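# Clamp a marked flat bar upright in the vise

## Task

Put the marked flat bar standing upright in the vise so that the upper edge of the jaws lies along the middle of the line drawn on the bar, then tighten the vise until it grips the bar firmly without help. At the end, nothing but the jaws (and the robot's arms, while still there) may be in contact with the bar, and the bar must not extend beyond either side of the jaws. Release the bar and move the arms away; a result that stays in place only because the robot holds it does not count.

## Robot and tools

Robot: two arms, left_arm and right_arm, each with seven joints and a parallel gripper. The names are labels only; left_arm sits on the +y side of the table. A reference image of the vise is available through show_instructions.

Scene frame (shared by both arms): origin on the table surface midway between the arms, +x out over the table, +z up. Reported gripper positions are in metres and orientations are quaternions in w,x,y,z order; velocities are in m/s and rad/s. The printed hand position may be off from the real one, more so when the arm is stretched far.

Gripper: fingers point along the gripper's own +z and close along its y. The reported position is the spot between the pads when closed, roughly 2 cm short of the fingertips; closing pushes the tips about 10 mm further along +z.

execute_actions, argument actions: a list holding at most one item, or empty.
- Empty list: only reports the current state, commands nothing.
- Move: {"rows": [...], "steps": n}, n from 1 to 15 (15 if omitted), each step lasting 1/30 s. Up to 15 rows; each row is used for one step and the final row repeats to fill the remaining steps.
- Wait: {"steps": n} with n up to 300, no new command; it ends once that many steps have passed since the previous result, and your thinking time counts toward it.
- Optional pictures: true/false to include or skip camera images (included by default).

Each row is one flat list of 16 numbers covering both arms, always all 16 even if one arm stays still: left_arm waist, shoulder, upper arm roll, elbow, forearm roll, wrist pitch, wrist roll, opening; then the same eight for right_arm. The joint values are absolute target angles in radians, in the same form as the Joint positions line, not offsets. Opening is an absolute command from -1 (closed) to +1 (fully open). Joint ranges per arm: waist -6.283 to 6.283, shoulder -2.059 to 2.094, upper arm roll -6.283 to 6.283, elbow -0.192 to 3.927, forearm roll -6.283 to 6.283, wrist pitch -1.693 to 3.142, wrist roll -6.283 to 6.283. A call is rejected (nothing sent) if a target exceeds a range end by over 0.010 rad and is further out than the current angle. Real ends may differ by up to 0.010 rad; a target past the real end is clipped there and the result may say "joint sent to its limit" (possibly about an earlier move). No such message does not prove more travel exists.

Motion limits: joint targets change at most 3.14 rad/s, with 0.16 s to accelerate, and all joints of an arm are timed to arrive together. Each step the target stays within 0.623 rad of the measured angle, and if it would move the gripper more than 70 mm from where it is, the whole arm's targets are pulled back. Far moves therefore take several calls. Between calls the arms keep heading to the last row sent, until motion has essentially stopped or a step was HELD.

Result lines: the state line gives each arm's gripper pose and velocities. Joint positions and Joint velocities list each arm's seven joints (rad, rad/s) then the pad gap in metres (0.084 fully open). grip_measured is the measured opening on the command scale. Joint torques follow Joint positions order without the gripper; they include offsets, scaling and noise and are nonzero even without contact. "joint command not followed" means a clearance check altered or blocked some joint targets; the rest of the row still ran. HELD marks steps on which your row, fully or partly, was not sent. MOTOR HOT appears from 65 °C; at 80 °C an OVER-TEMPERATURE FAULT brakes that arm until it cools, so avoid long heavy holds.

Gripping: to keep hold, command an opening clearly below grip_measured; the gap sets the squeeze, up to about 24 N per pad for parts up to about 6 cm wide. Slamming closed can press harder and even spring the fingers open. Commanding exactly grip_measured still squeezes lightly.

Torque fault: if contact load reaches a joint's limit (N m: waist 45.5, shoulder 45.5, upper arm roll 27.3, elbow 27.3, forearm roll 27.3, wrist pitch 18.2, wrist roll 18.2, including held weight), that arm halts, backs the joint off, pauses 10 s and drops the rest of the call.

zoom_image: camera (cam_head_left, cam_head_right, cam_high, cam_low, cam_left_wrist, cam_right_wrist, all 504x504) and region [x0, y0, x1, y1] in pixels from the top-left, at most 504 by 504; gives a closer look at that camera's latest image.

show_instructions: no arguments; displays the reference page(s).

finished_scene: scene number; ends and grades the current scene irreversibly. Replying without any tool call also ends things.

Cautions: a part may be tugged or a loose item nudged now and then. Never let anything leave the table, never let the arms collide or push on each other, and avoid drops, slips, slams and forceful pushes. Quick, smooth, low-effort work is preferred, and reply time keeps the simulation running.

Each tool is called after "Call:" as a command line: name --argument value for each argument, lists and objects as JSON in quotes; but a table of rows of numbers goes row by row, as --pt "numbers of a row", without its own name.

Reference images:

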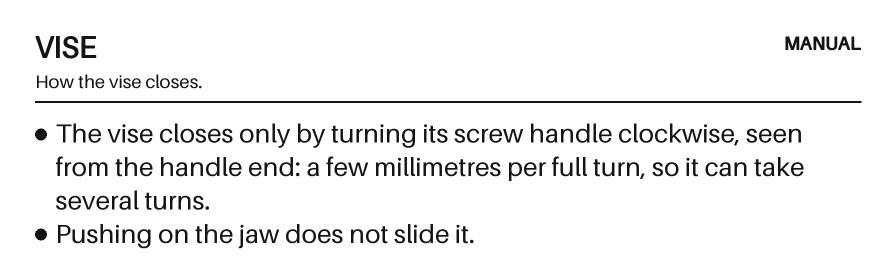

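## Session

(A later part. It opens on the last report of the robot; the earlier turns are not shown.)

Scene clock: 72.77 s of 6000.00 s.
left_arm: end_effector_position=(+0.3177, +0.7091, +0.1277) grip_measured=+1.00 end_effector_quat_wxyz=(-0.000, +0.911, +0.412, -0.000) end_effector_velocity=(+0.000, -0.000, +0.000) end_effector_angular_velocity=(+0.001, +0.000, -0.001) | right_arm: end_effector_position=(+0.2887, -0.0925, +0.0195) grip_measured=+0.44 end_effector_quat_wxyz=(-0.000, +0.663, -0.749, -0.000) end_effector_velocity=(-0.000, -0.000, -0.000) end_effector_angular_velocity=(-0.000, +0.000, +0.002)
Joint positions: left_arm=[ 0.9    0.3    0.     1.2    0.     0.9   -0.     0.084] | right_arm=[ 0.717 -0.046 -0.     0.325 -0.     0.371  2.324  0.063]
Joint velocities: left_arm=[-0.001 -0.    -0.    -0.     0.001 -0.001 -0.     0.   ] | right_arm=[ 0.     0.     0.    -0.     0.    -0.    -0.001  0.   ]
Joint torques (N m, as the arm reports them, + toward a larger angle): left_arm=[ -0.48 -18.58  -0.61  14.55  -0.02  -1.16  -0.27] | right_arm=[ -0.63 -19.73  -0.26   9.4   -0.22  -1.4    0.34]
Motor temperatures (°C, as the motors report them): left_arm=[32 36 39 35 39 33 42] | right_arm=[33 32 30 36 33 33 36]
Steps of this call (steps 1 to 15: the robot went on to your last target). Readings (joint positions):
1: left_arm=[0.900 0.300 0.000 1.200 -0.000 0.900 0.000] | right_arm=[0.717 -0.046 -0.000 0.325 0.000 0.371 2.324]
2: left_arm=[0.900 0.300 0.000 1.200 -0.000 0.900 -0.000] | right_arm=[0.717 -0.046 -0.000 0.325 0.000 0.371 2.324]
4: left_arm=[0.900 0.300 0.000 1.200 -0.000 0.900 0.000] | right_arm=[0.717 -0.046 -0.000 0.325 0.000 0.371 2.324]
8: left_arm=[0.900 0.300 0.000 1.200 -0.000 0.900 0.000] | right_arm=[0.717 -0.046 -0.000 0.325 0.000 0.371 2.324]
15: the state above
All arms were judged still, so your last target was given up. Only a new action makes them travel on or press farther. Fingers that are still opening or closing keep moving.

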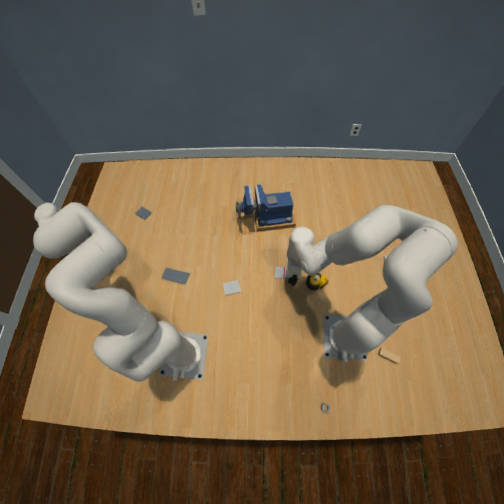

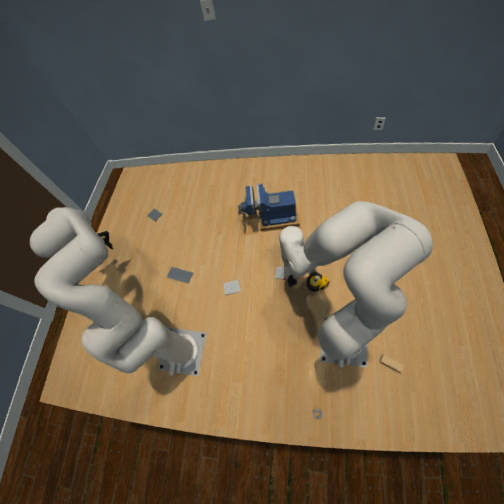

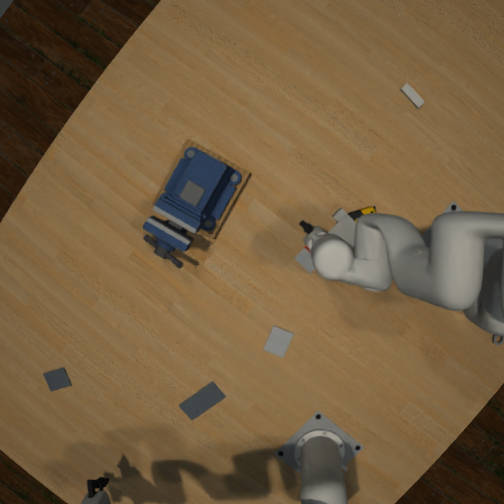

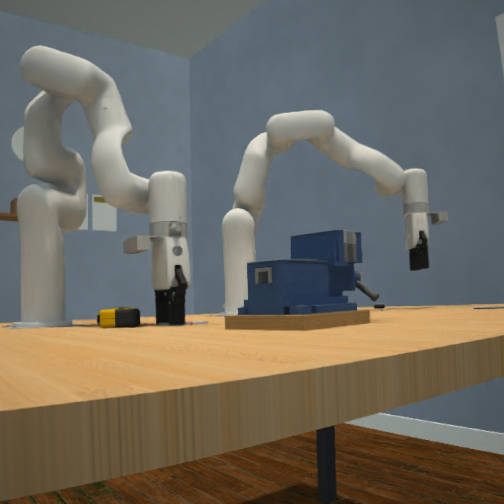

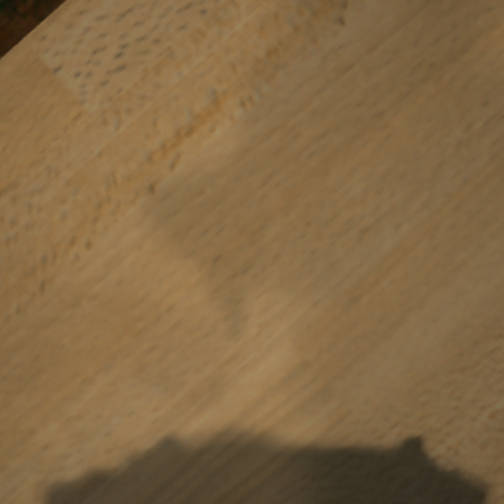

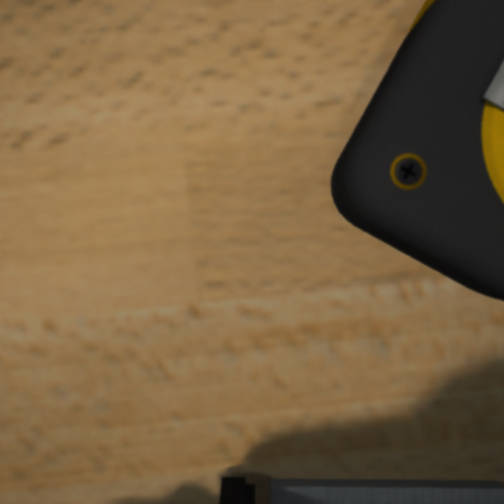

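Call:
execute_actions --actions '[{"rows":[[0.9,0.3,0,1.2,0,0.9,0,1,0.717,-0.043,0,0.325,0,0.368,2.324,0.3],[0.9,0.3,0,1.2,0,0.9,0,1,0.717,-0.043,0,0.325,0,0.368,2.324,0.25],[0.9,0.3,0,1.2,0,0.9,0,1,0.717,-0.043,0,0.325,0,0.368,2.324,0.2],[0.9,0.3,0,1.2,0,0.9,0,1,0.717,-0.043,0,0.325,0,0.368,2.324,0.15],[0.9,0.3,0,1.2,0,0.9,0,1,0.717,-0.043,0,0.325,0,0.368,2.324,0.1],[0.9,0.3,0,1.2,0,0.9,0,1,0.717,-0.043,0,0.325,0,0.368,2.324,0.05],[0.9,0.3,0,1.2,0,0.9,0,1,0.717,-0.043,0,0.325,0,0.368,2.324,0],[0.9,0.3,0,1.2,0,0.9,0,1,0.717,-0.043,0,0.325,0,0.368,2.324,-0.2],[0.9,0.3,0,1.2,0,0.9,0,1,0.717,-0.043,0,0.325,0,0.368,2.324,-0.5],[0.9,0.3,0,1.2,0,0.9,0,1,0.717,-0.043,0,0.325,0,0.368,2.324,-1]]}]' --pictures false

Call:
execute_actions --actions '[{"rows":[[0.9,0.3,0,1.2,0,0.9,0,1,0.717,-0.409,0,0.483,0,0.892,2.324,-1]]}]' --pictures false

Call:
execute_actions --actions '[{"rows":[[0.9,0.3,0,1.2,0,0.9,0,1,0.259,0.0,0,1.0,1.571,1.571,4.031,-1]]}]' --pictures false

Call:
execute_actions --actions '[{"steps":20}]' --pictures false

Call:
execute_actions --actions '[{"rows":[[0.9,0.3,0,1.2,0,0.9,0,1,0.259,0.641,0,1.53,1.571,1.571,4.031,-1]]}]' --pictures false

Call:
execute_actions --actions '[{"steps":20}]'

Call:
zoom_image --camera "cam_high" --region '[90,130,290,300]'

Call:
zoom_image --camera "cam_head_left" --region '[210,130,330,240]'

Scene clock: 101.13 s of 6000.00 s.
left_arm: end_effector_position=(+0.3177, +0.7091, +0.1277) grip_measured=+1.00 end_effector_quat_wxyz=(-0.000, +0.911, +0.412, -0.000) end_effector_velocity=(+0.000, -0.000, +0.000) end_effector_angular_velocity=(-0.001, -0.000, -0.001) | right_arm: end_effector_position=(+0.2892, -0.0923, +0.0192) grip_measured=+0.15 end_effector_quat_wxyz=(-0.001, +0.663, -0.749, +0.000) end_effector_velocity=(+0.001, +0.001, +0.000) end_effector_angular_velocity=(+0.001, -0.002, -0.000)
Joint positions: left_arm=[ 0.9    0.3   -0.     1.2   -0.     0.9   -0.     0.084] | right_arm=[ 0.717 -0.044 -0.     0.326 -0.     0.368  2.324  0.05 ]
Joint velocities: left_arm=[ 0.    -0.    -0.001 -0.    -0.001  0.001  0.001 -0.   ] | right_arm=[ 0.     0.001  0.     0.003 -0.    -0.001  0.001  0.   ]
Joint torques (N m, as the arm reports them, + toward a larger angle): left_arm=[ -0.03 -17.86  -0.44  14.65   0.13  -0.97  -0.29] | right_arm=[  0.15 -15.46   0.04   7.88  -0.23  -1.24   0.34]
Motor temperatures (°C, as the motors report them): left_arm=[32 36 39 35 39 33 42] | right_arm=[33 32 30 36 33 33 36]
Steps of this call (steps 1 to 836: nothing new was sent; steps 837 to 851: all 15 steps of this action). Readings (joint positions):
837: left_arm=[0.900 0.300 0.000 1.200 -0.000 0.900 0.000] | right_arm=[0.717 -0.046 0.000 0.325 -0.000 0.371 2.324]
838: left_arm=[0.900 0.300 0.000 1.200 -0.000 0.900 0.000] | right_arm=[0.717 -0.046 -0.000 0.325 -0.000 0.370 2.324]
840: left_arm=[0.900 0.300 -0.000 1.200 0.000 0.900 0.000] | right_arm=[0.717 -0.044 -0.000 0.325 -0.000 0.369 2.324]
844: left_arm=[0.900 0.300 -0.000 1.200 0.000 0.900 0.000] | right_arm=[0.717 -0.044 -0.000 0.326 -0.000 0.368 2.324]
851: the state above

Scene clock: 101.63 s of 6000.00 s.
left_arm: end_effector_position=(+0.3177, +0.7091, +0.1277) grip_measured=+1.00 end_effector_quat_wxyz=(-0.000, +0.911, +0.412, -0.000) end_effector_velocity=(+0.001, -0.000, +0.000) end_effector_angular_velocity=(+0.001, -0.001, -0.001) | right_arm: end_effector_position=(+0.3006, -0.0839, +0.1457) grip_measured=+0.15 end_effector_quat_wxyz=(-0.004, +0.663, -0.749, +0.000) end_effector_velocity=(-0.019, -0.014, +0.088) end_effector_angular_velocity=(-0.019, +0.026, -0.000)
Joint positions: left_arm=[ 0.9    0.3   -0.     1.2   -0.     0.9   -0.     0.084] | right_arm=[ 0.717 -0.394 -0.     0.478  0.     0.864  2.324  0.05 ]
Joint velocities: left_arm=[-0.001 -0.     0.    -0.    -0.001 -0.001  0.001  0.   ] | right_arm=[ 0.002 -0.242 -0.     0.098  0.     0.372  0.002 -0.   ]
Joint torques (N m, as the arm reports them, + toward a larger angle): left_arm=[ -0.56 -18.18  -0.59  14.54  -0.4   -1.19  -0.6 ] | right_arm=[-0.29 -5.95 -0.2  10.43 -0.32 -1.23  0.17]
Motor temperatures (°C, as the motors report them): left_arm=[32 36 39 35 39 33 42] | right_arm=[33 32 30 36 33 33 36]
Steps of this call (steps 1 to 15: all 15 steps of this action). Readings (joint positions):
1: left_arm=[0.900 0.300 0.000 1.200 0.000 0.900 0.000] | right_arm=[0.717 -0.044 -0.000 0.326 -0.000 0.368 2.324]
2: left_arm=[0.900 0.300 0.000 1.200 -0.000 0.900 0.000] | right_arm=[0.717 -0.045 -0.000 0.326 0.000 0.371 2.324]
4: left_arm=[0.900 0.300 0.000 1.200 0.000 0.900 -0.000] | right_arm=[0.717 -0.069 0.000 0.335 0.000 0.414 2.324]
8: left_arm=[0.900 0.300 -0.000 1.200 -0.000 0.900 0.000] | right_arm=[0.717 -0.211 0.000 0.400 0.000 0.609 2.324]
15: the state above

Scene clock: 102.13 s of 6000.00 s.
left_arm: end_effector_position=(+0.3177, +0.7091, +0.1277) grip_measured=+1.00 end_effector_quat_wxyz=(-0.000, +0.911, +0.412, -0.000) end_effector_velocity=(-0.000, -0.000, -0.000) end_effector_angular_velocity=(-0.002, +0.001, +0.001) | right_arm: end_effector_position=(+0.3417, -0.0228, +0.2401) grip_measured=+0.15 end_effector_quat_wxyz=(-0.260, +0.021, +0.903, +0.341) end_effector_velocity=(+0.120, +0.294, +0.298) end_effector_angular_velocity=(+0.722, +1.679, -2.014)
Joint positions: left_arm=[0.9   0.3   0.    1.2   0.    0.9   0.    0.084] | right_arm=[ 0.325 -0.057 -0.001  0.924  0.806  1.462  3.13   0.05 ]
Joint velocities: left_arm=[ 0.     0.001  0.    -0.    -0.001  0.001  0.     0.   ] | right_arm=[-0.222  0.2    0.039  0.27   1.746  0.404  1.742  0.   ]
Joint torques (N m, as the arm reports them, + toward a larger angle): left_arm=[ -0.36 -18.6   -0.43  14.71   0.09  -0.92  -0.29] | right_arm=[ -0.58 -27.01  -0.87  12.62   0.76  -0.31   0.45]
Motor temperatures (°C, as the motors report them): left_arm=[32 36 39 35 39 33 42] | right_arm=[33 32 30 36 33 33 36]
Steps of this call (steps 1 to 15: all 15 steps of this action). Readings (joint positions):
1: left_arm=[0.900 0.300 0.000 1.200 0.000 0.900 -0.000] | right_arm=[0.717 -0.400 -0.000 0.480 0.000 0.874 2.324]
2: left_arm=[0.900 0.300 -0.000 1.200 -0.000 0.900 0.000] | right_arm=[0.714 -0.400 0.001 0.483 0.004 0.885 2.328]
4: left_arm=[0.900 0.300 0.000 1.200 0.000 0.900 0.000] | right_arm=[0.683 -0.374 0.003 0.518 0.048 0.936 2.374]
8: left_arm=[0.900 0.300 0.000 1.200 -0.000 0.900 -0.000] | right_arm=[0.491 -0.203 0.001 0.738 0.325 1.203 2.649]
15: the state above

Scene clock: 102.80 s of 6000.00 s.
left_arm: end_effector_position=(+0.3177, +0.7091, +0.1277) grip_measured=+1.00 end_effector_quat_wxyz=(-0.000, +0.911, +0.412, -0.000) end_effector_velocity=(-0.000, +0.001, +0.000) end_effector_angular_velocity=(+0.001, +0.000, +0.001) | right_arm: end_effector_position=(+0.4328, +0.0487, +0.3979) grip_measured=+0.15 end_effector_quat_wxyz=(+0.514, -0.423, -0.569, -0.483) end_effector_velocity=(+0.005, +0.003, +0.010) end_effector_angular_velocity=(+0.031, +0.081, -0.017)
Joint positions: left_arm=[ 0.9    0.3    0.     1.2    0.     0.9   -0.     0.084] | right_arm=[ 0.259 -0.     0.     0.999  1.566  1.57   4.025  0.05 ]
Joint velocities: left_arm=[ 0.001  0.     0.     0.     0.001 -0.    -0.    -0.   ] | right_arm=[-0.002  0.004  0.006  0.001  0.049  0.007  0.071 -0.   ]
Joint torques (N m, as the arm reports them, + toward a larger angle): left_arm=[ -0.44 -18.8   -0.42  14.4   -0.3   -0.77  -0.24] | right_arm=[ -0.14 -29.11  -0.51  13.82   1.32   0.84   0.29]
Motor temperatures (°C, as the motors report them): left_arm=[32 36 39 35 39 33 42] | right_arm=[33 32 30 36 33 33 36]
Steps of this call (steps 1 to 20: the robot went on to your last target). Readings (joint positions):
1: left_arm=[0.900 0.300 0.000 1.200 0.000 0.900 0.000] | right_arm=[0.318 -0.051 -0.000 0.932 0.864 1.475 3.187]
2: left_arm=[0.900 0.300 0.000 1.200 -0.000 0.900 -0.000] | right_arm=[0.312 -0.045 -0.000 0.940 0.921 1.486 3.244]
4: left_arm=[0.900 0.300 -0.000 1.200 0.000 0.900 0.000] | right_arm=[0.301 -0.036 -0.000 0.952 1.033 1.504 3.357]
8: left_arm=[0.900 0.300 0.000 1.200 -0.000 0.900 0.000] | right_arm=[0.285 -0.022 0.000 0.971 1.245 1.531 3.595]
20: the state above

Scene clock: 103.30 s of 6000.00 s.
left_arm: end_effector_position=(+0.3177, +0.7091, +0.1277) grip_measured=+1.00 end_effector_quat_wxyz=(-0.000, +0.911, +0.412, -0.000) end_effector_velocity=(-0.000, +0.000, -0.000) end_effector_angular_velocity=(+0.001, +0.002, -0.002) | right_arm: end_effector_position=(+0.5515, +0.0694, +0.3032) grip_measured=+0.15 end_effector_quat_wxyz=(+0.536, -0.448, -0.547, -0.461) end_effector_velocity=(+0.229, +0.038, -0.304) end_effector_angular_velocity=(-0.036, +0.220, -0.007)
Joint positions: left_arm=[ 0.9    0.3    0.     1.2    0.     0.9   -0.     0.084] | right_arm=[ 0.259  0.505 -0.     1.418  1.57   1.571  4.03   0.05 ]
Joint velocities: left_arm=[-0.001  0.     0.001  0.     0.003  0.     0.     0.   ] | right_arm=[-0.003  1.181 -0.002  0.962  0.004  0.     0.004  0.   ]
Joint torques (N m, as the arm reports them, + toward a larger angle): left_arm=[ -0.17 -18.38  -0.35  14.58  -0.23  -1.25  -0.37] | right_arm=[  0.12 -44.67   0.51  12.62   1.38   1.08   0.38]
Motor temperatures (°C, as the motors report them): left_arm=[32 36 39 35 39 33 42] | right_arm=[33 32 30 36 33 33 36]
Steps of this call (steps 1 to 15: all 15 steps of this action). Readings (joint positions):
1: left_arm=[0.900 0.300 -0.000 1.200 -0.000 0.900 -0.000] | right_arm=[0.259 -0.000 0.000 0.999 1.568 1.571 4.027]
2: left_arm=[0.900 0.300 0.000 1.200 0.000 0.900 -0.000] | right_arm=[0.259 0.003 0.000 1.002 1.568 1.571 4.028]
4: left_arm=[0.900 0.300 0.000 1.200 0.000 0.900 -0.000] | right_arm=[0.260 0.043 0.001 1.041 1.569 1.572 4.029]
8: left_arm=[0.900 0.300 0.000 1.200 0.000 0.900 -0.000] | right_arm=[0.259 0.224 -0.000 1.187 1.569 1.571 4.029]
15: the state above

Scene clock: 103.97 s of 6000.00 s.
left_arm: end_effector_position=(+0.3177, +0.7091, +0.1277) grip_measured=+1.00 end_effector_quat_wxyz=(-0.000, +0.911, +0.412, -0.000) end_effector_velocity=(-0.000, -0.000, -0.001) end_effector_angular_velocity=(-0.001, +0.002, -0.001) | right_arm: end_effector_position=(+0.5760, +0.0737, +0.2673) grip_measured=+0.15 end_effector_quat_wxyz=(+0.542, -0.454, -0.542, -0.455) end_effector_velocity=(-0.000, +0.000, -0.002) end_effector_angular_velocity=(-0.000, +0.003, +0.001)
Joint positions: left_arm=[ 0.9    0.3    0.     1.2    0.     0.9   -0.     0.084] | right_arm=[0.259 0.64  0.    1.53  1.571 1.571 4.031 0.05 ]
Joint velocities: left_arm=[-0.     0.001  0.001 -0.     0.001  0.001 -0.    -0.   ] | right_arm=[-0.     0.004  0.     0.    -0.     0.    -0.     0.   ]
Joint torques (N m, as the arm reports them, + toward a larger angle): left_arm=[ -0.21 -18.54  -0.4   14.8   -0.05  -1.11  -0.39] | right_arm=[ -0.25 -46.81   0.6   13.02   1.72   0.99   0.49]
Motor temperatures (°C, as the motors report them): left_arm=[32 36 39 35 39 33 42] | right_arm=[33 32 30 36 33 33 36]
Steps of this call (steps 1 to 20: the robot went on to your last target). Readings (joint positions):
1: left_arm=[0.900 0.300 -0.000 1.200 -0.000 0.900 0.000] | right_arm=[0.259 0.544 -0.000 1.449 1.571 1.571 4.031]
2: left_arm=[0.900 0.300 0.000 1.200 0.000 0.900 -0.000] | right_arm=[0.259 0.577 -0.000 1.475 1.571 1.570 4.031]
4: left_arm=[0.900 0.300 -0.000 1.200 -0.000 0.900 0.000] | right_arm=[0.259 0.619 -0.000 1.505 1.571 1.570 4.031]
8: left_arm=[0.900 0.300 0.000 1.200 -0.000 0.900 -0.000] | right_arm=[0.259 0.636 0.000 1.526 1.571 1.571 4.031]
20: the state above

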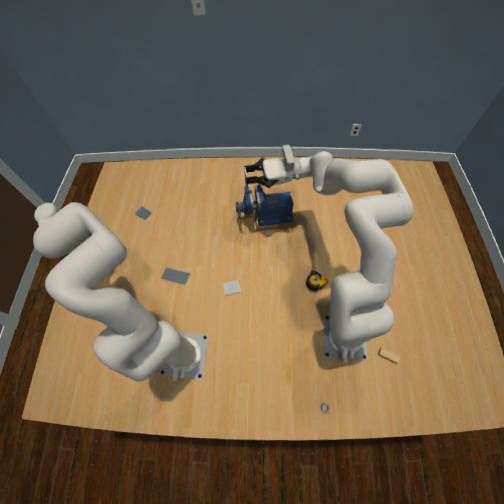

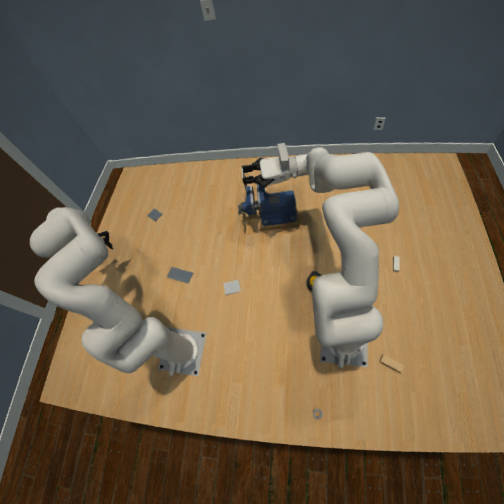

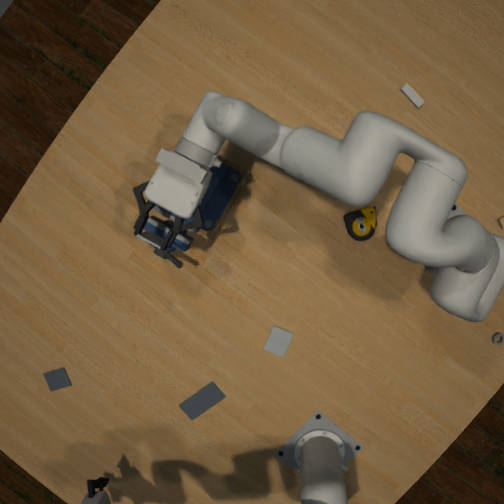

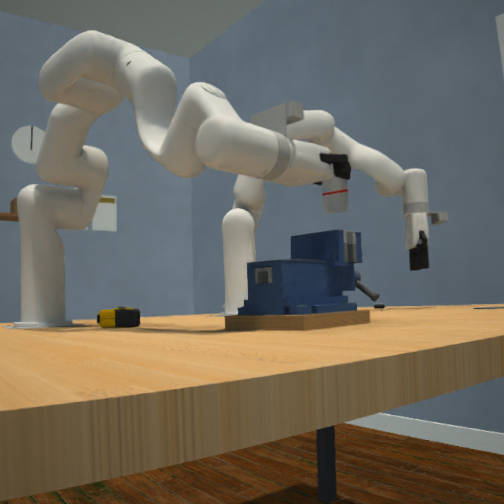

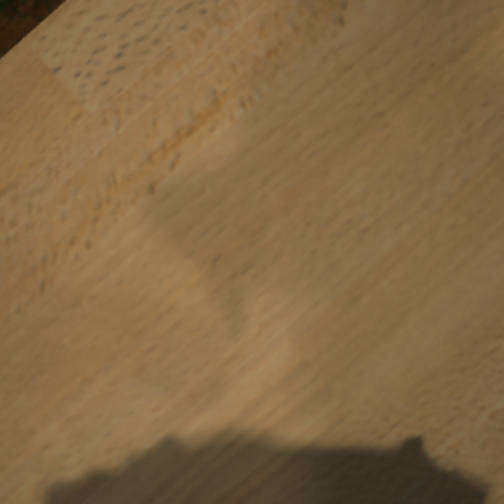

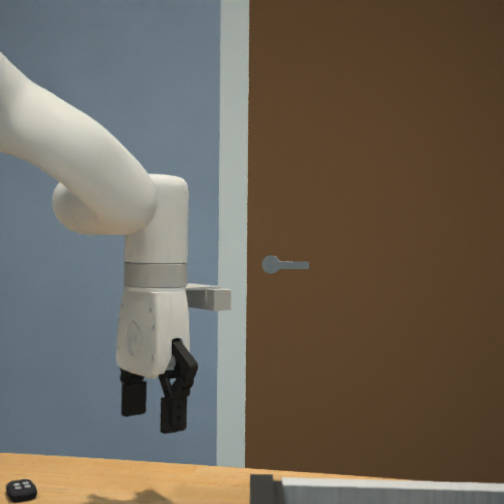

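Region (90, 130, 290, 300) of cam_high's 504x504 image, scaled by 2.520, with more detail than that image has; it fills the top 428 rows of this view, and the rest is white.

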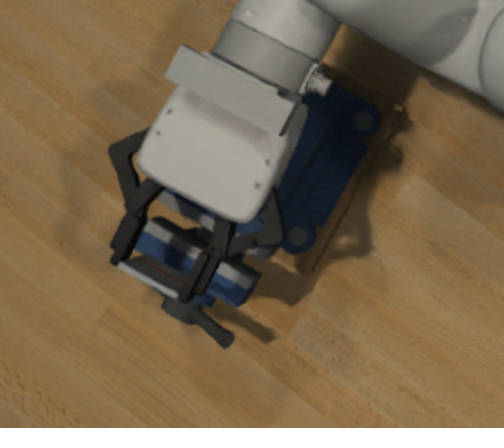

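Region (210, 130, 330, 240) of cam_head_left's 504x504 image, scaled by 4.200, with more detail than that image has; it fills the top 462 rows of this view, and the rest is white.

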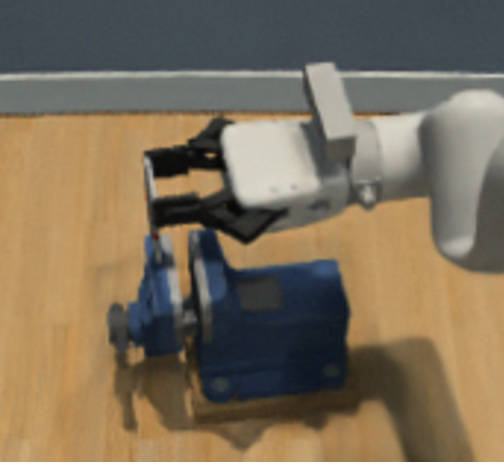

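Call:
execute_actions --actions '[{"rows":[[0.5,0.5,0,1.356,-1.313,1.091,-3.93,0.3,0.204,0.641,0,1.533,1.536,1.614,3.987,-1]]}]' --pictures false

Call:
execute_actions --actions '[{"steps":20}]' --pictures false

Call:
execute_actions --actions '[{"rows":[[0.21,0.666,0,1.356,-1.313,1.091,-3.93,0.3,0.204,0.688,0,1.533,1.536,1.614,3.987,-1]]}]' --pictures false

Call:
execute_actions --actions '[{"steps":25}]'

Call:
zoom_image --camera "cam_high" --region '[90,170,250,330]'

Call:
zoom_image --camera "cam_head_left" --region '[190,150,300,250]'

Scene clock: 125.07 s of 6000.00 s.
left_arm: end_effector_position=(+0.4345, +0.5730, +0.1081) grip_measured=+0.29 end_effector_quat_wxyz=(+0.171, +0.785, +0.594, -0.041) end_effector_velocity=(+0.254, -0.332, +0.003) end_effector_angular_velocity=(-1.051, -0.012, +1.348) | right_arm: end_effector_position=(+0.5799, +0.0462, +0.2683) grip_measured=+0.15 end_effector_quat_wxyz=(+0.532, -0.441, -0.552, -0.466) end_effector_velocity=(+0.007, -0.011, -0.002) end_effector_angular_velocity=(-0.009, -0.007, -0.020)
Joint positions: left_arm=[ 0.69   0.405 -0.001  1.281 -0.411  1.    -0.412  0.056] | right_arm=[0.205 0.641 0.002 1.533 1.536 1.614 3.987 0.05 ]
Joint velocities: left_arm=[-0.416  0.207 -0.002  0.16  -1.158  0.197 -1.157 -0.   ] | right_arm=[-0.009 -0.    -0.014  0.001 -0.001 -0.001 -0.004  0.   ]
Joint torques (N m, as the arm reports them, + toward a larger angle): left_arm=[  0.34 -20.57   0.36  14.13  -0.34  -0.55  -0.31] | right_arm=[ -0.8  -46.58   0.6   13.12   1.55   0.8    0.41]
Motor temperatures (°C, as the motors report them): left_arm=[32 36 39 35 39 33 42] | right_arm=[33 32 30 36 33 33 36]
Steps of this call (steps 1 to 15: the robot went on to your last target; steps 16 to 618: nothing new was sent; steps 619 to 633: all 15 steps of this action). Readings (joint positions):
619: left_arm=[0.900 0.300 0.000 1.200 -0.000 0.900 -0.000] | right_arm=[0.259 0.641 0.000 1.530 1.571 1.571 4.031]
620: left_arm=[0.898 0.301 0.001 1.201 -0.004 0.901 -0.004] | right_arm=[0.256 0.641 0.001 1.530 1.569 1.574 4.028]
622: left_arm=[0.875 0.313 0.006 1.213 -0.046 0.914 -0.047] | right_arm=[0.235 0.641 0.005 1.531 1.554 1.593 4.009]
626: left_arm=[0.797 0.352 -0.002 1.240 -0.169 0.949 -0.169] | right_arm=[0.205 0.641 -0.006 1.533 1.539 1.609 3.991]
633: the state above

Scene clock: 125.73 s of 6000.00 s.
left_arm: end_effector_position=(+0.5851, +0.4133, +0.1722) grip_measured=+0.29 end_effector_quat_wxyz=(+0.343, +0.075, +0.862, -0.366) end_effector_velocity=(+0.060, -0.038, +0.048) end_effector_angular_velocity=(-1.781, +1.761, +1.565) | right_arm: end_effector_position=(+0.5808, +0.0448, +0.2680) grip_measured=+0.15 end_effector_quat_wxyz=(+0.531, -0.442, -0.552, -0.467) end_effector_velocity=(-0.000, +0.001, +0.000) end_effector_angular_velocity=(-0.000, -0.001, +0.001)
Joint positions: left_arm=[ 0.506  0.497 -0.001  1.354 -1.276  1.088 -1.718  0.056] | right_arm=[0.204 0.641 0.    1.533 1.536 1.614 3.987 0.05 ]
Joint velocities: left_arm=[-0.064  0.034  0.009  0.028 -0.405  0.033 -2.77  -0.   ] | right_arm=[ 0.002  0.    -0.     0.001 -0.    -0.     0.    -0.   ]
Joint torques (N m, as the arm reports them, + toward a larger angle): left_arm=[  1.77 -21.05   0.66  13.88   0.08   0.7   -0.56] | right_arm=[ -0.3  -46.46   0.55  13.24   1.37   0.87   0.36]
Motor temperatures (°C, as the motors report them): left_arm=[32 36 39 35 39 33 42] | right_arm=[33 32 30 36 33 33 36]
Steps of this call (steps 1 to 20: the robot went on to your last target). Readings (joint positions):
1: left_arm=[0.677 0.412 -0.001 1.287 -0.451 1.006 -0.451] | right_arm=[0.205 0.641 0.001 1.533 1.536 1.614 3.987]
2: left_arm=[0.664 0.418 -0.001 1.292 -0.492 1.013 -0.492] | right_arm=[0.205 0.641 0.001 1.533 1.536 1.614 3.987]
4: left_arm=[0.639 0.431 -0.001 1.302 -0.578 1.025 -0.579] | right_arm=[0.204 0.641 -0.000 1.533 1.536 1.614 3.987]
8: left_arm=[0.595 0.453 -0.001 1.319 -0.773 1.046 -0.773] | right_arm=[0.204 0.641 0.000 1.533 1.536 1.614 3.987]
20: the state above

Scene clock: 126.23 s of 6000.00 s.
left_arm: end_effector_position=(+0.5818, +0.2748, +0.1039) grip_measured=+0.29 end_effector_quat_wxyz=(+0.055, -0.247, +0.829, -0.498) end_effector_velocity=(-0.059, -0.309, -0.150) end_effector_angular_velocity=(-0.876, +2.082, +0.671) | right_arm: end_effector_position=(+0.5803, +0.0448, +0.2417) grip_measured=+0.15 end_effector_quat_wxyz=(+0.542, -0.454, -0.541, -0.455) end_effector_velocity=(-0.002, -0.000, -0.008) end_effector_angular_velocity=(-0.004, +0.016, +0.001)
Joint positions: left_arm=[ 0.29   0.62  -0.     1.355 -1.308  1.091 -2.593  0.056] | right_arm=[0.204 0.687 0.    1.534 1.536 1.614 3.987 0.05 ]
Joint velocities: left_arm=[-0.456  0.26  -0.027 -0.011 -0.025  0.009 -2.285 -0.   ] | right_arm=[ 0.001  0.007 -0.001 -0.008 -0.001 -0.001  0.001  0.   ]
Joint torques (N m, as the arm reports them, + toward a larger angle): left_arm=[  1.76 -22.6    0.28  13.5   -0.72   0.9   -0.65] | right_arm=[ -0.51 -47.07   0.59  13.08   1.42   1.16   0.31]
Motor temperatures (°C, as the motors report them): left_arm=[32 36 39 35 39 33 42] | right_arm=[33 32 30 36 33 33 36]
Steps of this call (steps 1 to 15: all 15 steps of this action). Readings (joint positions):
1: left_arm=[0.504 0.498 -0.001 1.354 -1.288 1.089 -1.811] | right_arm=[0.204 0.641 0.000 1.533 1.536 1.614 3.987]
2: left_arm=[0.502 0.499 0.000 1.355 -1.295 1.089 -1.900] | right_arm=[0.204 0.644 0.000 1.534 1.536 1.614 3.987]
4: left_arm=[0.481 0.510 0.007 1.358 -1.299 1.088 -2.041] | right_arm=[0.204 0.662 0.000 1.536 1.536 1.614 3.987]
8: left_arm=[0.401 0.557 -0.003 1.353 -1.301 1.091 -2.176] | right_arm=[0.204 0.688 -0.000 1.529 1.535 1.614 3.987]
15: the state above

Scene clock: 127.07 s of 6000.00 s.
left_arm: end_effector_position=(+0.5699, +0.2245, +0.0782) grip_measured=+0.29 end_effector_quat_wxyz=(+0.296, +0.696, -0.516, +0.403) end_effector_velocity=(-0.001, -0.002, +0.000) end_effector_angular_velocity=(-0.006, +0.012, +0.003) | right_arm: end_effector_position=(+0.5802, +0.0447, +0.2408) grip_measured=+0.15 end_effector_quat_wxyz=(+0.543, -0.454, -0.541, -0.455) end_effector_velocity=(-0.000, +0.000, -0.001) end_effector_angular_velocity=(-0.000, +0.003, +0.000)
Joint positions: left_arm=[ 0.21   0.666  0.     1.356 -1.313  1.091 -3.929  0.056] | right_arm=[0.204 0.688 0.    1.533 1.536 1.614 3.987 0.05 ]
Joint velocities: left_arm=[-0.002  0.001 -0.001 -0.    -0.001  0.002 -0.013 -0.   ] | right_arm=[ 0.     0.001  0.    -0.001  0.    -0.     0.001 -0.   ]
Joint torques (N m, as the arm reports them, + toward a larger angle): left_arm=[ -0.3  -22.24  -1.49  12.72  -1.21   0.98  -0.56] | right_arm=[ -0.44 -47.09   0.61  12.9    1.43   1.16   0.32]
Motor temperatures (°C, as the motors report them): left_arm=[32 36 39 35 39 33 42] | right_arm=[33 32 30 36 33 33 36]
Steps of this call (steps 1 to 25: the robot went on to your last target). Readings (joint positions):
1: left_arm=[0.276 0.629 -0.001 1.355 -1.309 1.091 -2.673] | right_arm=[0.204 0.687 0.000 1.533 1.536 1.614 3.987]
2: left_arm=[0.262 0.636 -0.001 1.355 -1.310 1.091 -2.760] | right_arm=[0.204 0.687 0.000 1.533 1.536 1.614 3.987]
4: left_arm=[0.239 0.649 -0.001 1.355 -1.311 1.091 -2.943] | right_arm=[0.204 0.688 -0.000 1.533 1.536 1.614 3.987]
8: left_arm=[0.217 0.662 -0.001 1.356 -1.313 1.091 -3.314] | right_arm=[0.204 0.688 0.000 1.533 1.536 1.614 3.987]
25: the state above

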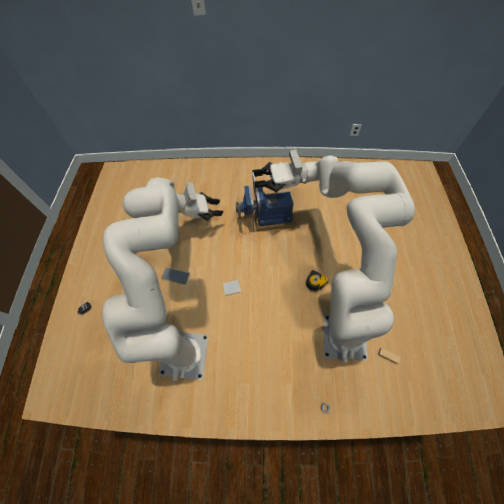

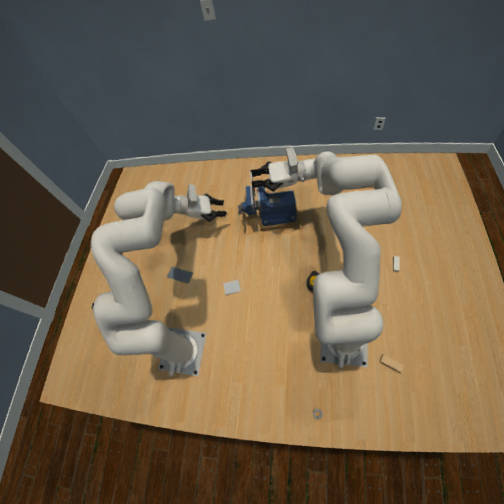

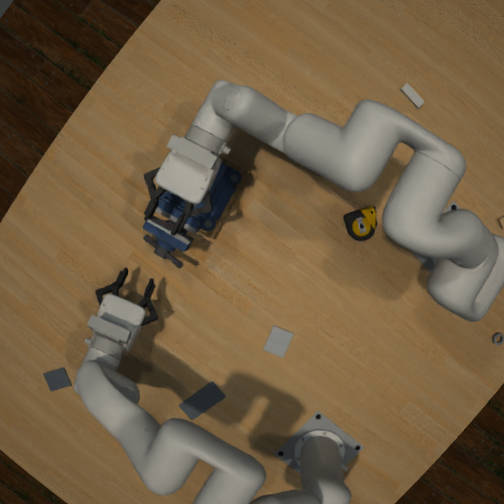

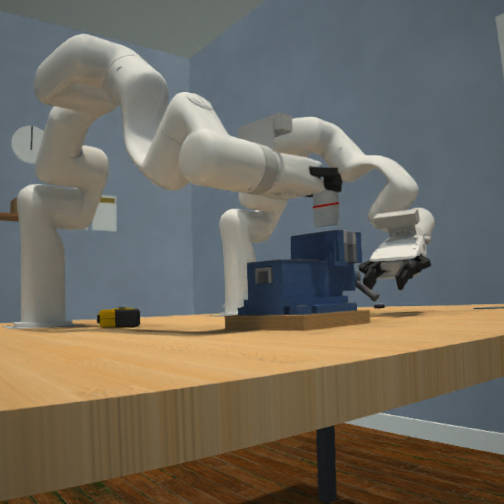

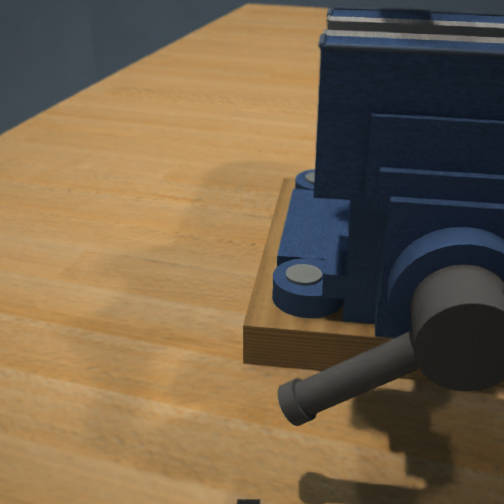

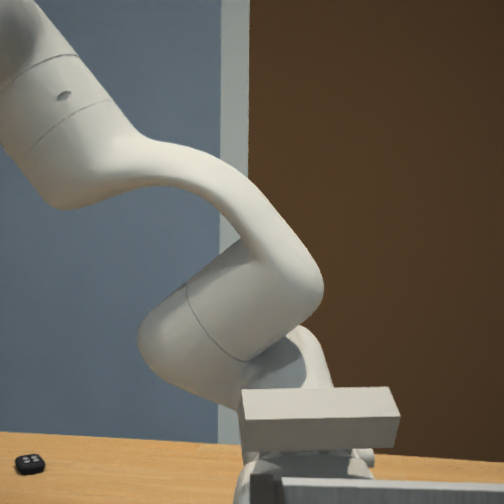

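Region (90, 170, 250, 330) of cam_high's 504x504 image, scaled by 3.150, with more detail than that image has.

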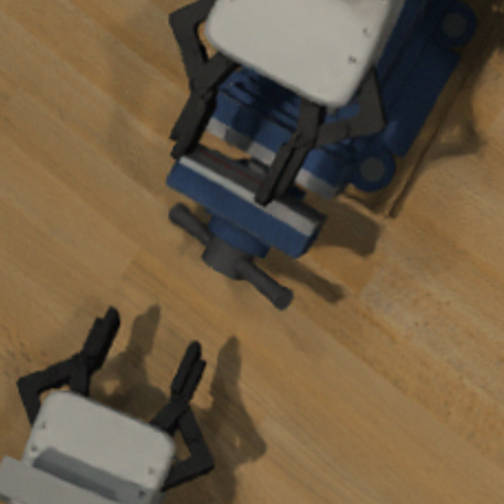

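Region (190, 150, 300, 250) of cam_head_left's 504x504 image, scaled by 4.582, with more detail than that image has; it fills the top 458 rows of this view, and the rest is white.

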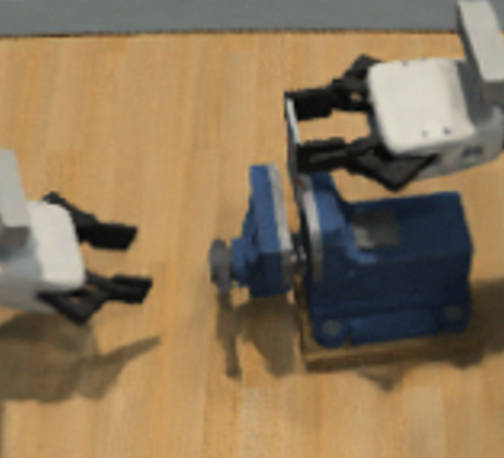

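Call:
execute_actions --actions '[{"rows":[[0.251,0.8,0,1.475,-1.424,1.419,-5.96,0.3,0.212,0.72,0,1.539,1.538,1.606,3.96,-1]],"steps":8}]' --pictures false

Call:
execute_actions --actions '[{"rows":[[0.251,0.837,0,1.475,-1.424,1.419,-5.96,0.3,0.212,0.755,0,1.546,1.538,1.604,3.933,-1]]}]' --pictures false

Call:
execute_actions --actions '[{"steps":15}]'

Call:
zoom_image --camera "cam_high" --region '[90,170,250,330]'

Call:
zoom_image --camera "cam_head_left" --region '[190,150,300,250]'

Call:
zoom_image --camera "cam_low" --region '[270,170,450,320]'

Scene clock: 154.60 s of 6000.00 s.
left_arm: end_effector_position=(+0.5696, +0.2060, +0.0895) grip_measured=+0.29 end_effector_quat_wxyz=(+0.433, +0.735, -0.373, +0.365) end_effector_velocity=(-0.013, -0.107, +0.072) end_effector_angular_velocity=(-1.807, +2.657, +0.731) | right_arm: end_effector_position=(+0.5789, +0.0490, +0.2228) grip_measured=+0.15 end_effector_quat_wxyz=(+0.543, -0.455, -0.541, -0.453) end_effector_velocity=(+0.004, +0.003, -0.009) end_effector_angular_velocity=(+0.001, -0.023, -0.003)
Joint positions: left_arm=[ 0.231  0.734 -0.     1.417 -1.37   1.258 -4.267  0.056] | right_arm=[0.212 0.72  0.001 1.536 1.538 1.606 3.962 0.05 ]
Joint velocities: left_arm=[ 0.156  0.531  0.004  0.424 -0.413  1.202 -2.778  0.   ] | right_arm=[ 0.006  0.025 -0.002  0.018  0.004 -0.007 -0.03   0.   ]
Joint torques (N m, as the arm reports them, + toward a larger angle): left_arm=[ -0.44 -23.13  -2.12  12.32  -1.12   1.11  -0.58] | right_arm=[ -1.34 -51.7    0.56  13.69   1.61   1.09   0.47]
Motor temperatures (°C, as the motors report them): left_arm=[32 36 39 34 39 33 42] | right_arm=[33 32 30 36 33 33 36]
Steps of this call (steps 1 to 30: the robot went on to your last target; steps 31 to 818: nothing new was sent; steps 819 to 826: all 8 steps of this action). Readings (joint positions):
819: left_arm=[0.210 0.666 0.000 1.356 -1.313 1.091 -3.930] | right_arm=[0.204 0.688 -0.000 1.533 1.536 1.614 3.987]
820: left_arm=[0.210 0.667 0.000 1.357 -1.314 1.093 -3.934] | right_arm=[0.205 0.690 -0.000 1.534 1.536 1.613 3.984]
822: left_arm=[0.213 0.675 -0.000 1.366 -1.322 1.117 -3.980] | right_arm=[0.208 0.703 -0.000 1.538 1.537 1.610 3.972]
826: the state above

Scene clock: 155.10 s of 6000.00 s.
left_arm: end_effector_position=(+0.5628, +0.1931, +0.0845) grip_measured=+0.29 end_effector_quat_wxyz=(+0.628, +0.756, +0.182, -0.039) end_effector_velocity=(-0.001, +0.000, -0.002) end_effector_angular_velocity=(-0.435, +2.439, +0.525) | right_arm: end_effector_position=(+0.5800, +0.0488, +0.2059) grip_measured=+0.15 end_effector_quat_wxyz=(+0.542, -0.455, -0.542, -0.455) end_effector_velocity=(-0.001, -0.001, -0.006) end_effector_angular_velocity=(-0.003, +0.009, -0.001)
Joint positions: left_arm=[ 0.251  0.835 -0.     1.475 -1.424  1.418 -5.658  0.056] | right_arm=[0.212 0.754 0.    1.546 1.538 1.604 3.933 0.05 ]
Joint velocities: left_arm=[ 0.002  0.008  0.     0.003 -0.001  0.006 -2.527 -0.   ] | right_arm=[-0.     0.006 -0.001 -0.005 -0.001 -0.001 -0.001 -0.   ]
Joint torques (N m, as the arm reports them, + toward a larger angle): left_arm=[ -0.55 -22.92  -2.61  11.71  -1.19   1.63  -0.1 ] | right_arm=[ -0.43 -47.85   0.66  12.35   1.66   1.09   0.3 ]
Motor temperatures (°C, as the motors report them): left_arm=[32 36 39 34 39 33 42] | right_arm=[33 32 30 36 33 33 36]
Steps of this call (steps 1 to 15: all 15 steps of this action). Readings (joint positions):
1: left_arm=[0.236 0.751 -0.000 1.431 -1.383 1.297 -4.361] | right_arm=[0.212 0.720 0.000 1.537 1.538 1.606 3.961]
2: left_arm=[0.240 0.766 0.000 1.442 -1.394 1.329 -4.456] | right_arm=[0.212 0.722 0.000 1.539 1.538 1.606 3.958]
4: left_arm=[0.246 0.792 0.000 1.460 -1.409 1.375 -4.644] | right_arm=[0.212 0.736 0.000 1.545 1.538 1.605 3.946]
8: left_arm=[0.250 0.827 0.000 1.470 -1.421 1.410 -5.015] | right_arm=[0.212 0.754 -0.000 1.543 1.538 1.604 3.935]
15: the state above

Scene clock: 155.60 s of 6000.00 s.
left_arm: end_effector_position=(+0.5625, +0.1931, +0.0838) grip_measured=+0.29 end_effector_quat_wxyz=(+0.615, +0.720, +0.293, -0.133) end_effector_velocity=(+0.000, +0.000, -0.001) end_effector_angular_velocity=(-0.001, +0.009, +0.003) | right_arm: end_effector_position=(+0.5799, +0.0487, +0.2052) grip_measured=+0.15 end_effector_quat_wxyz=(+0.542, -0.455, -0.541, -0.454) end_effector_velocity=(+0.000, +0.000, +0.000) end_effector_angular_velocity=(+0.000, -0.000, -0.000)
Joint positions: left_arm=[ 0.251  0.837 -0.     1.475 -1.424  1.419 -5.959  0.056] | right_arm=[ 0.212  0.755 -0.     1.546  1.538  1.604  3.933  0.05 ]
Joint velocities: left_arm=[-0.     0.     0.001 -0.    -0.001 -0.001 -0.008 -0.   ] | right_arm=[ 0.     0.001  0.     0.002  0.    -0.     0.001 -0.   ]
Joint torques (N m, as the arm reports them, + toward a larger angle): left_arm=[ -0.72 -22.41  -2.72  12.06  -1.15   1.55  -0.15] | right_arm=[ -0.28 -48.07   0.83  12.62   1.42   1.07   0.4 ]
Motor temperatures (°C, as the motors report them): left_arm=[32 36 39 34 39 33 42] | right_arm=[33 32 30 36 33 33 36]
Steps of this call (steps 1 to 15: the robot went on to your last target). Readings (joint positions):
1: left_arm=[0.251 0.836 -0.000 1.475 -1.424 1.419 -5.738] | right_arm=[0.212 0.754 0.000 1.546 1.538 1.604 3.933]
2: left_arm=[0.251 0.836 -0.000 1.475 -1.424 1.419 -5.806] | right_arm=[0.212 0.755 0.000 1.546 1.538 1.604 3.933]
4: left_arm=[0.251 0.836 -0.000 1.475 -1.424 1.419 -5.896] | right_arm=[0.212 0.755 -0.000 1.546 1.538 1.604 3.933]
8: left_arm=[0.251 0.837 -0.000 1.475 -1.424 1.419 -5.949] | right_arm=[0.212 0.755 0.000 1.546 1.538 1.604 3.933]
15: the state above

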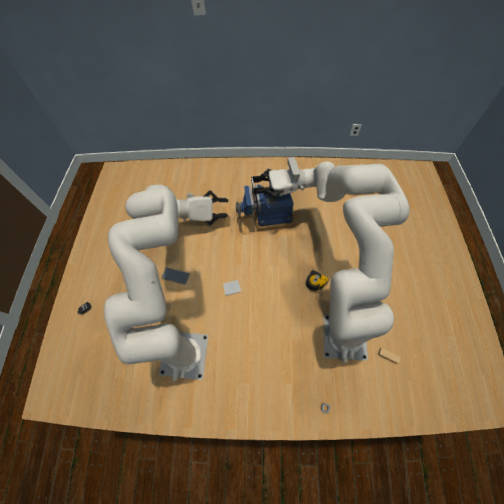

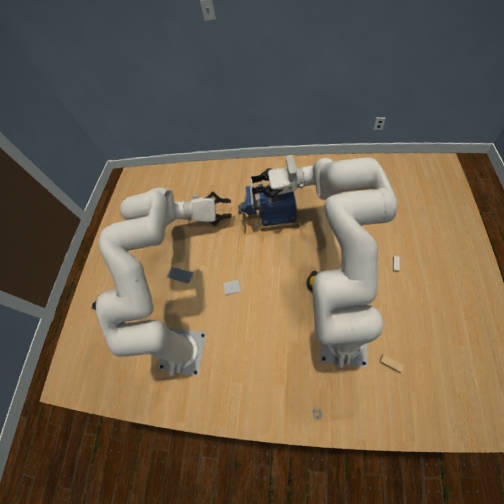

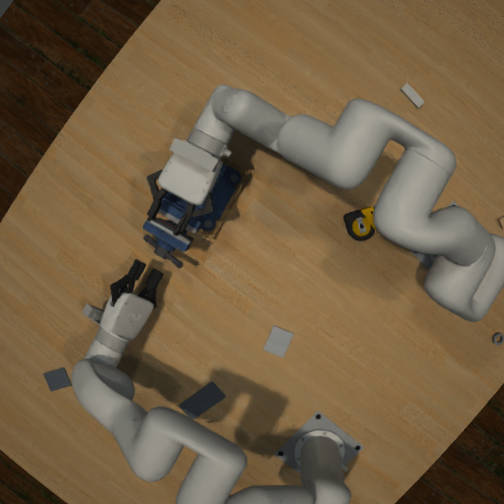

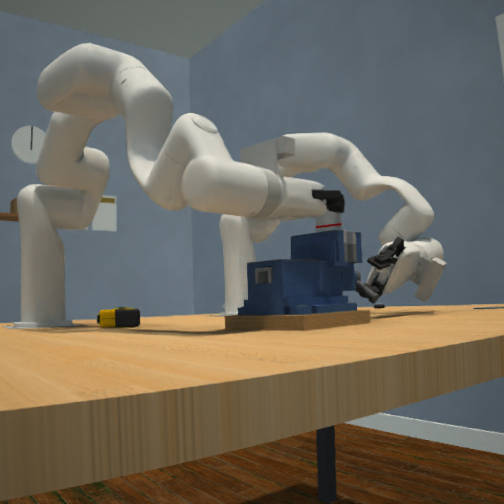

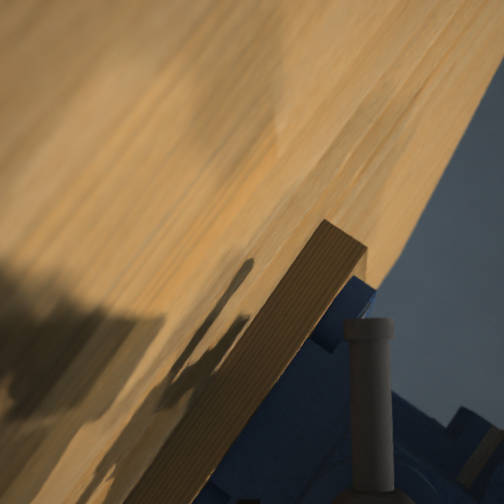

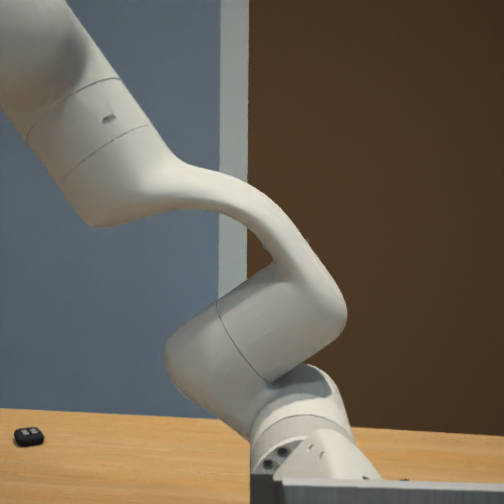

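Region (90, 170, 250, 330) of cam_high's 504x504 image, scaled by 3.150, with more detail than that image has.

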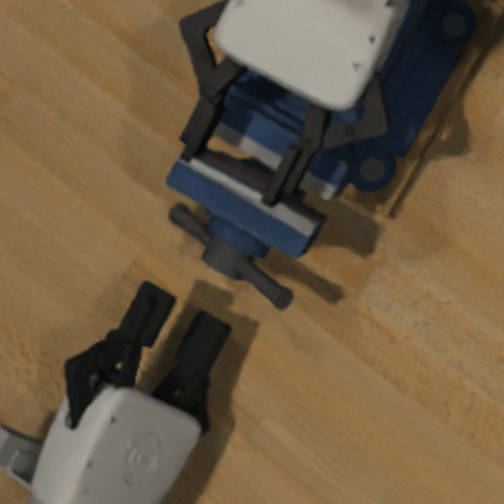

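Region (190, 150, 300, 250) of cam_head_left's 504x504 image, scaled by 4.582, with more detail than that image has; it fills the top 458 rows of this view, and the rest is white.

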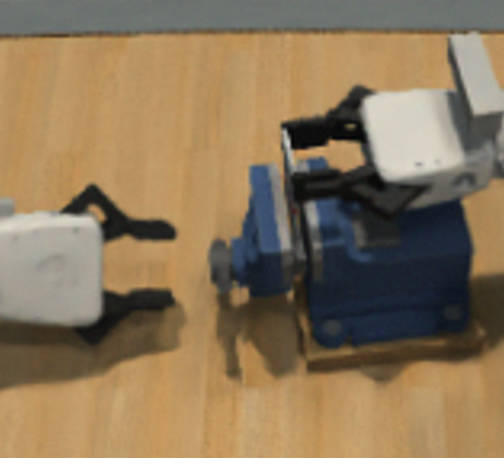

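Region (270, 170, 450, 320) of cam_low's 504x504 image, scaled by 2.800, with more detail than that image has.

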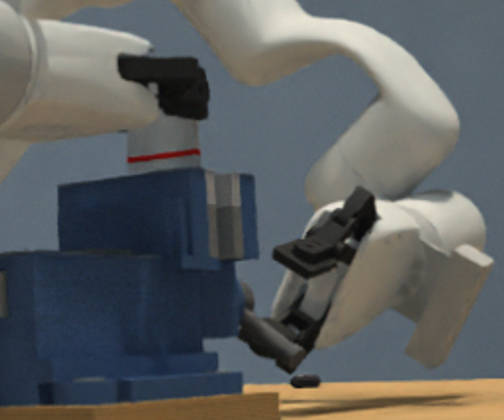

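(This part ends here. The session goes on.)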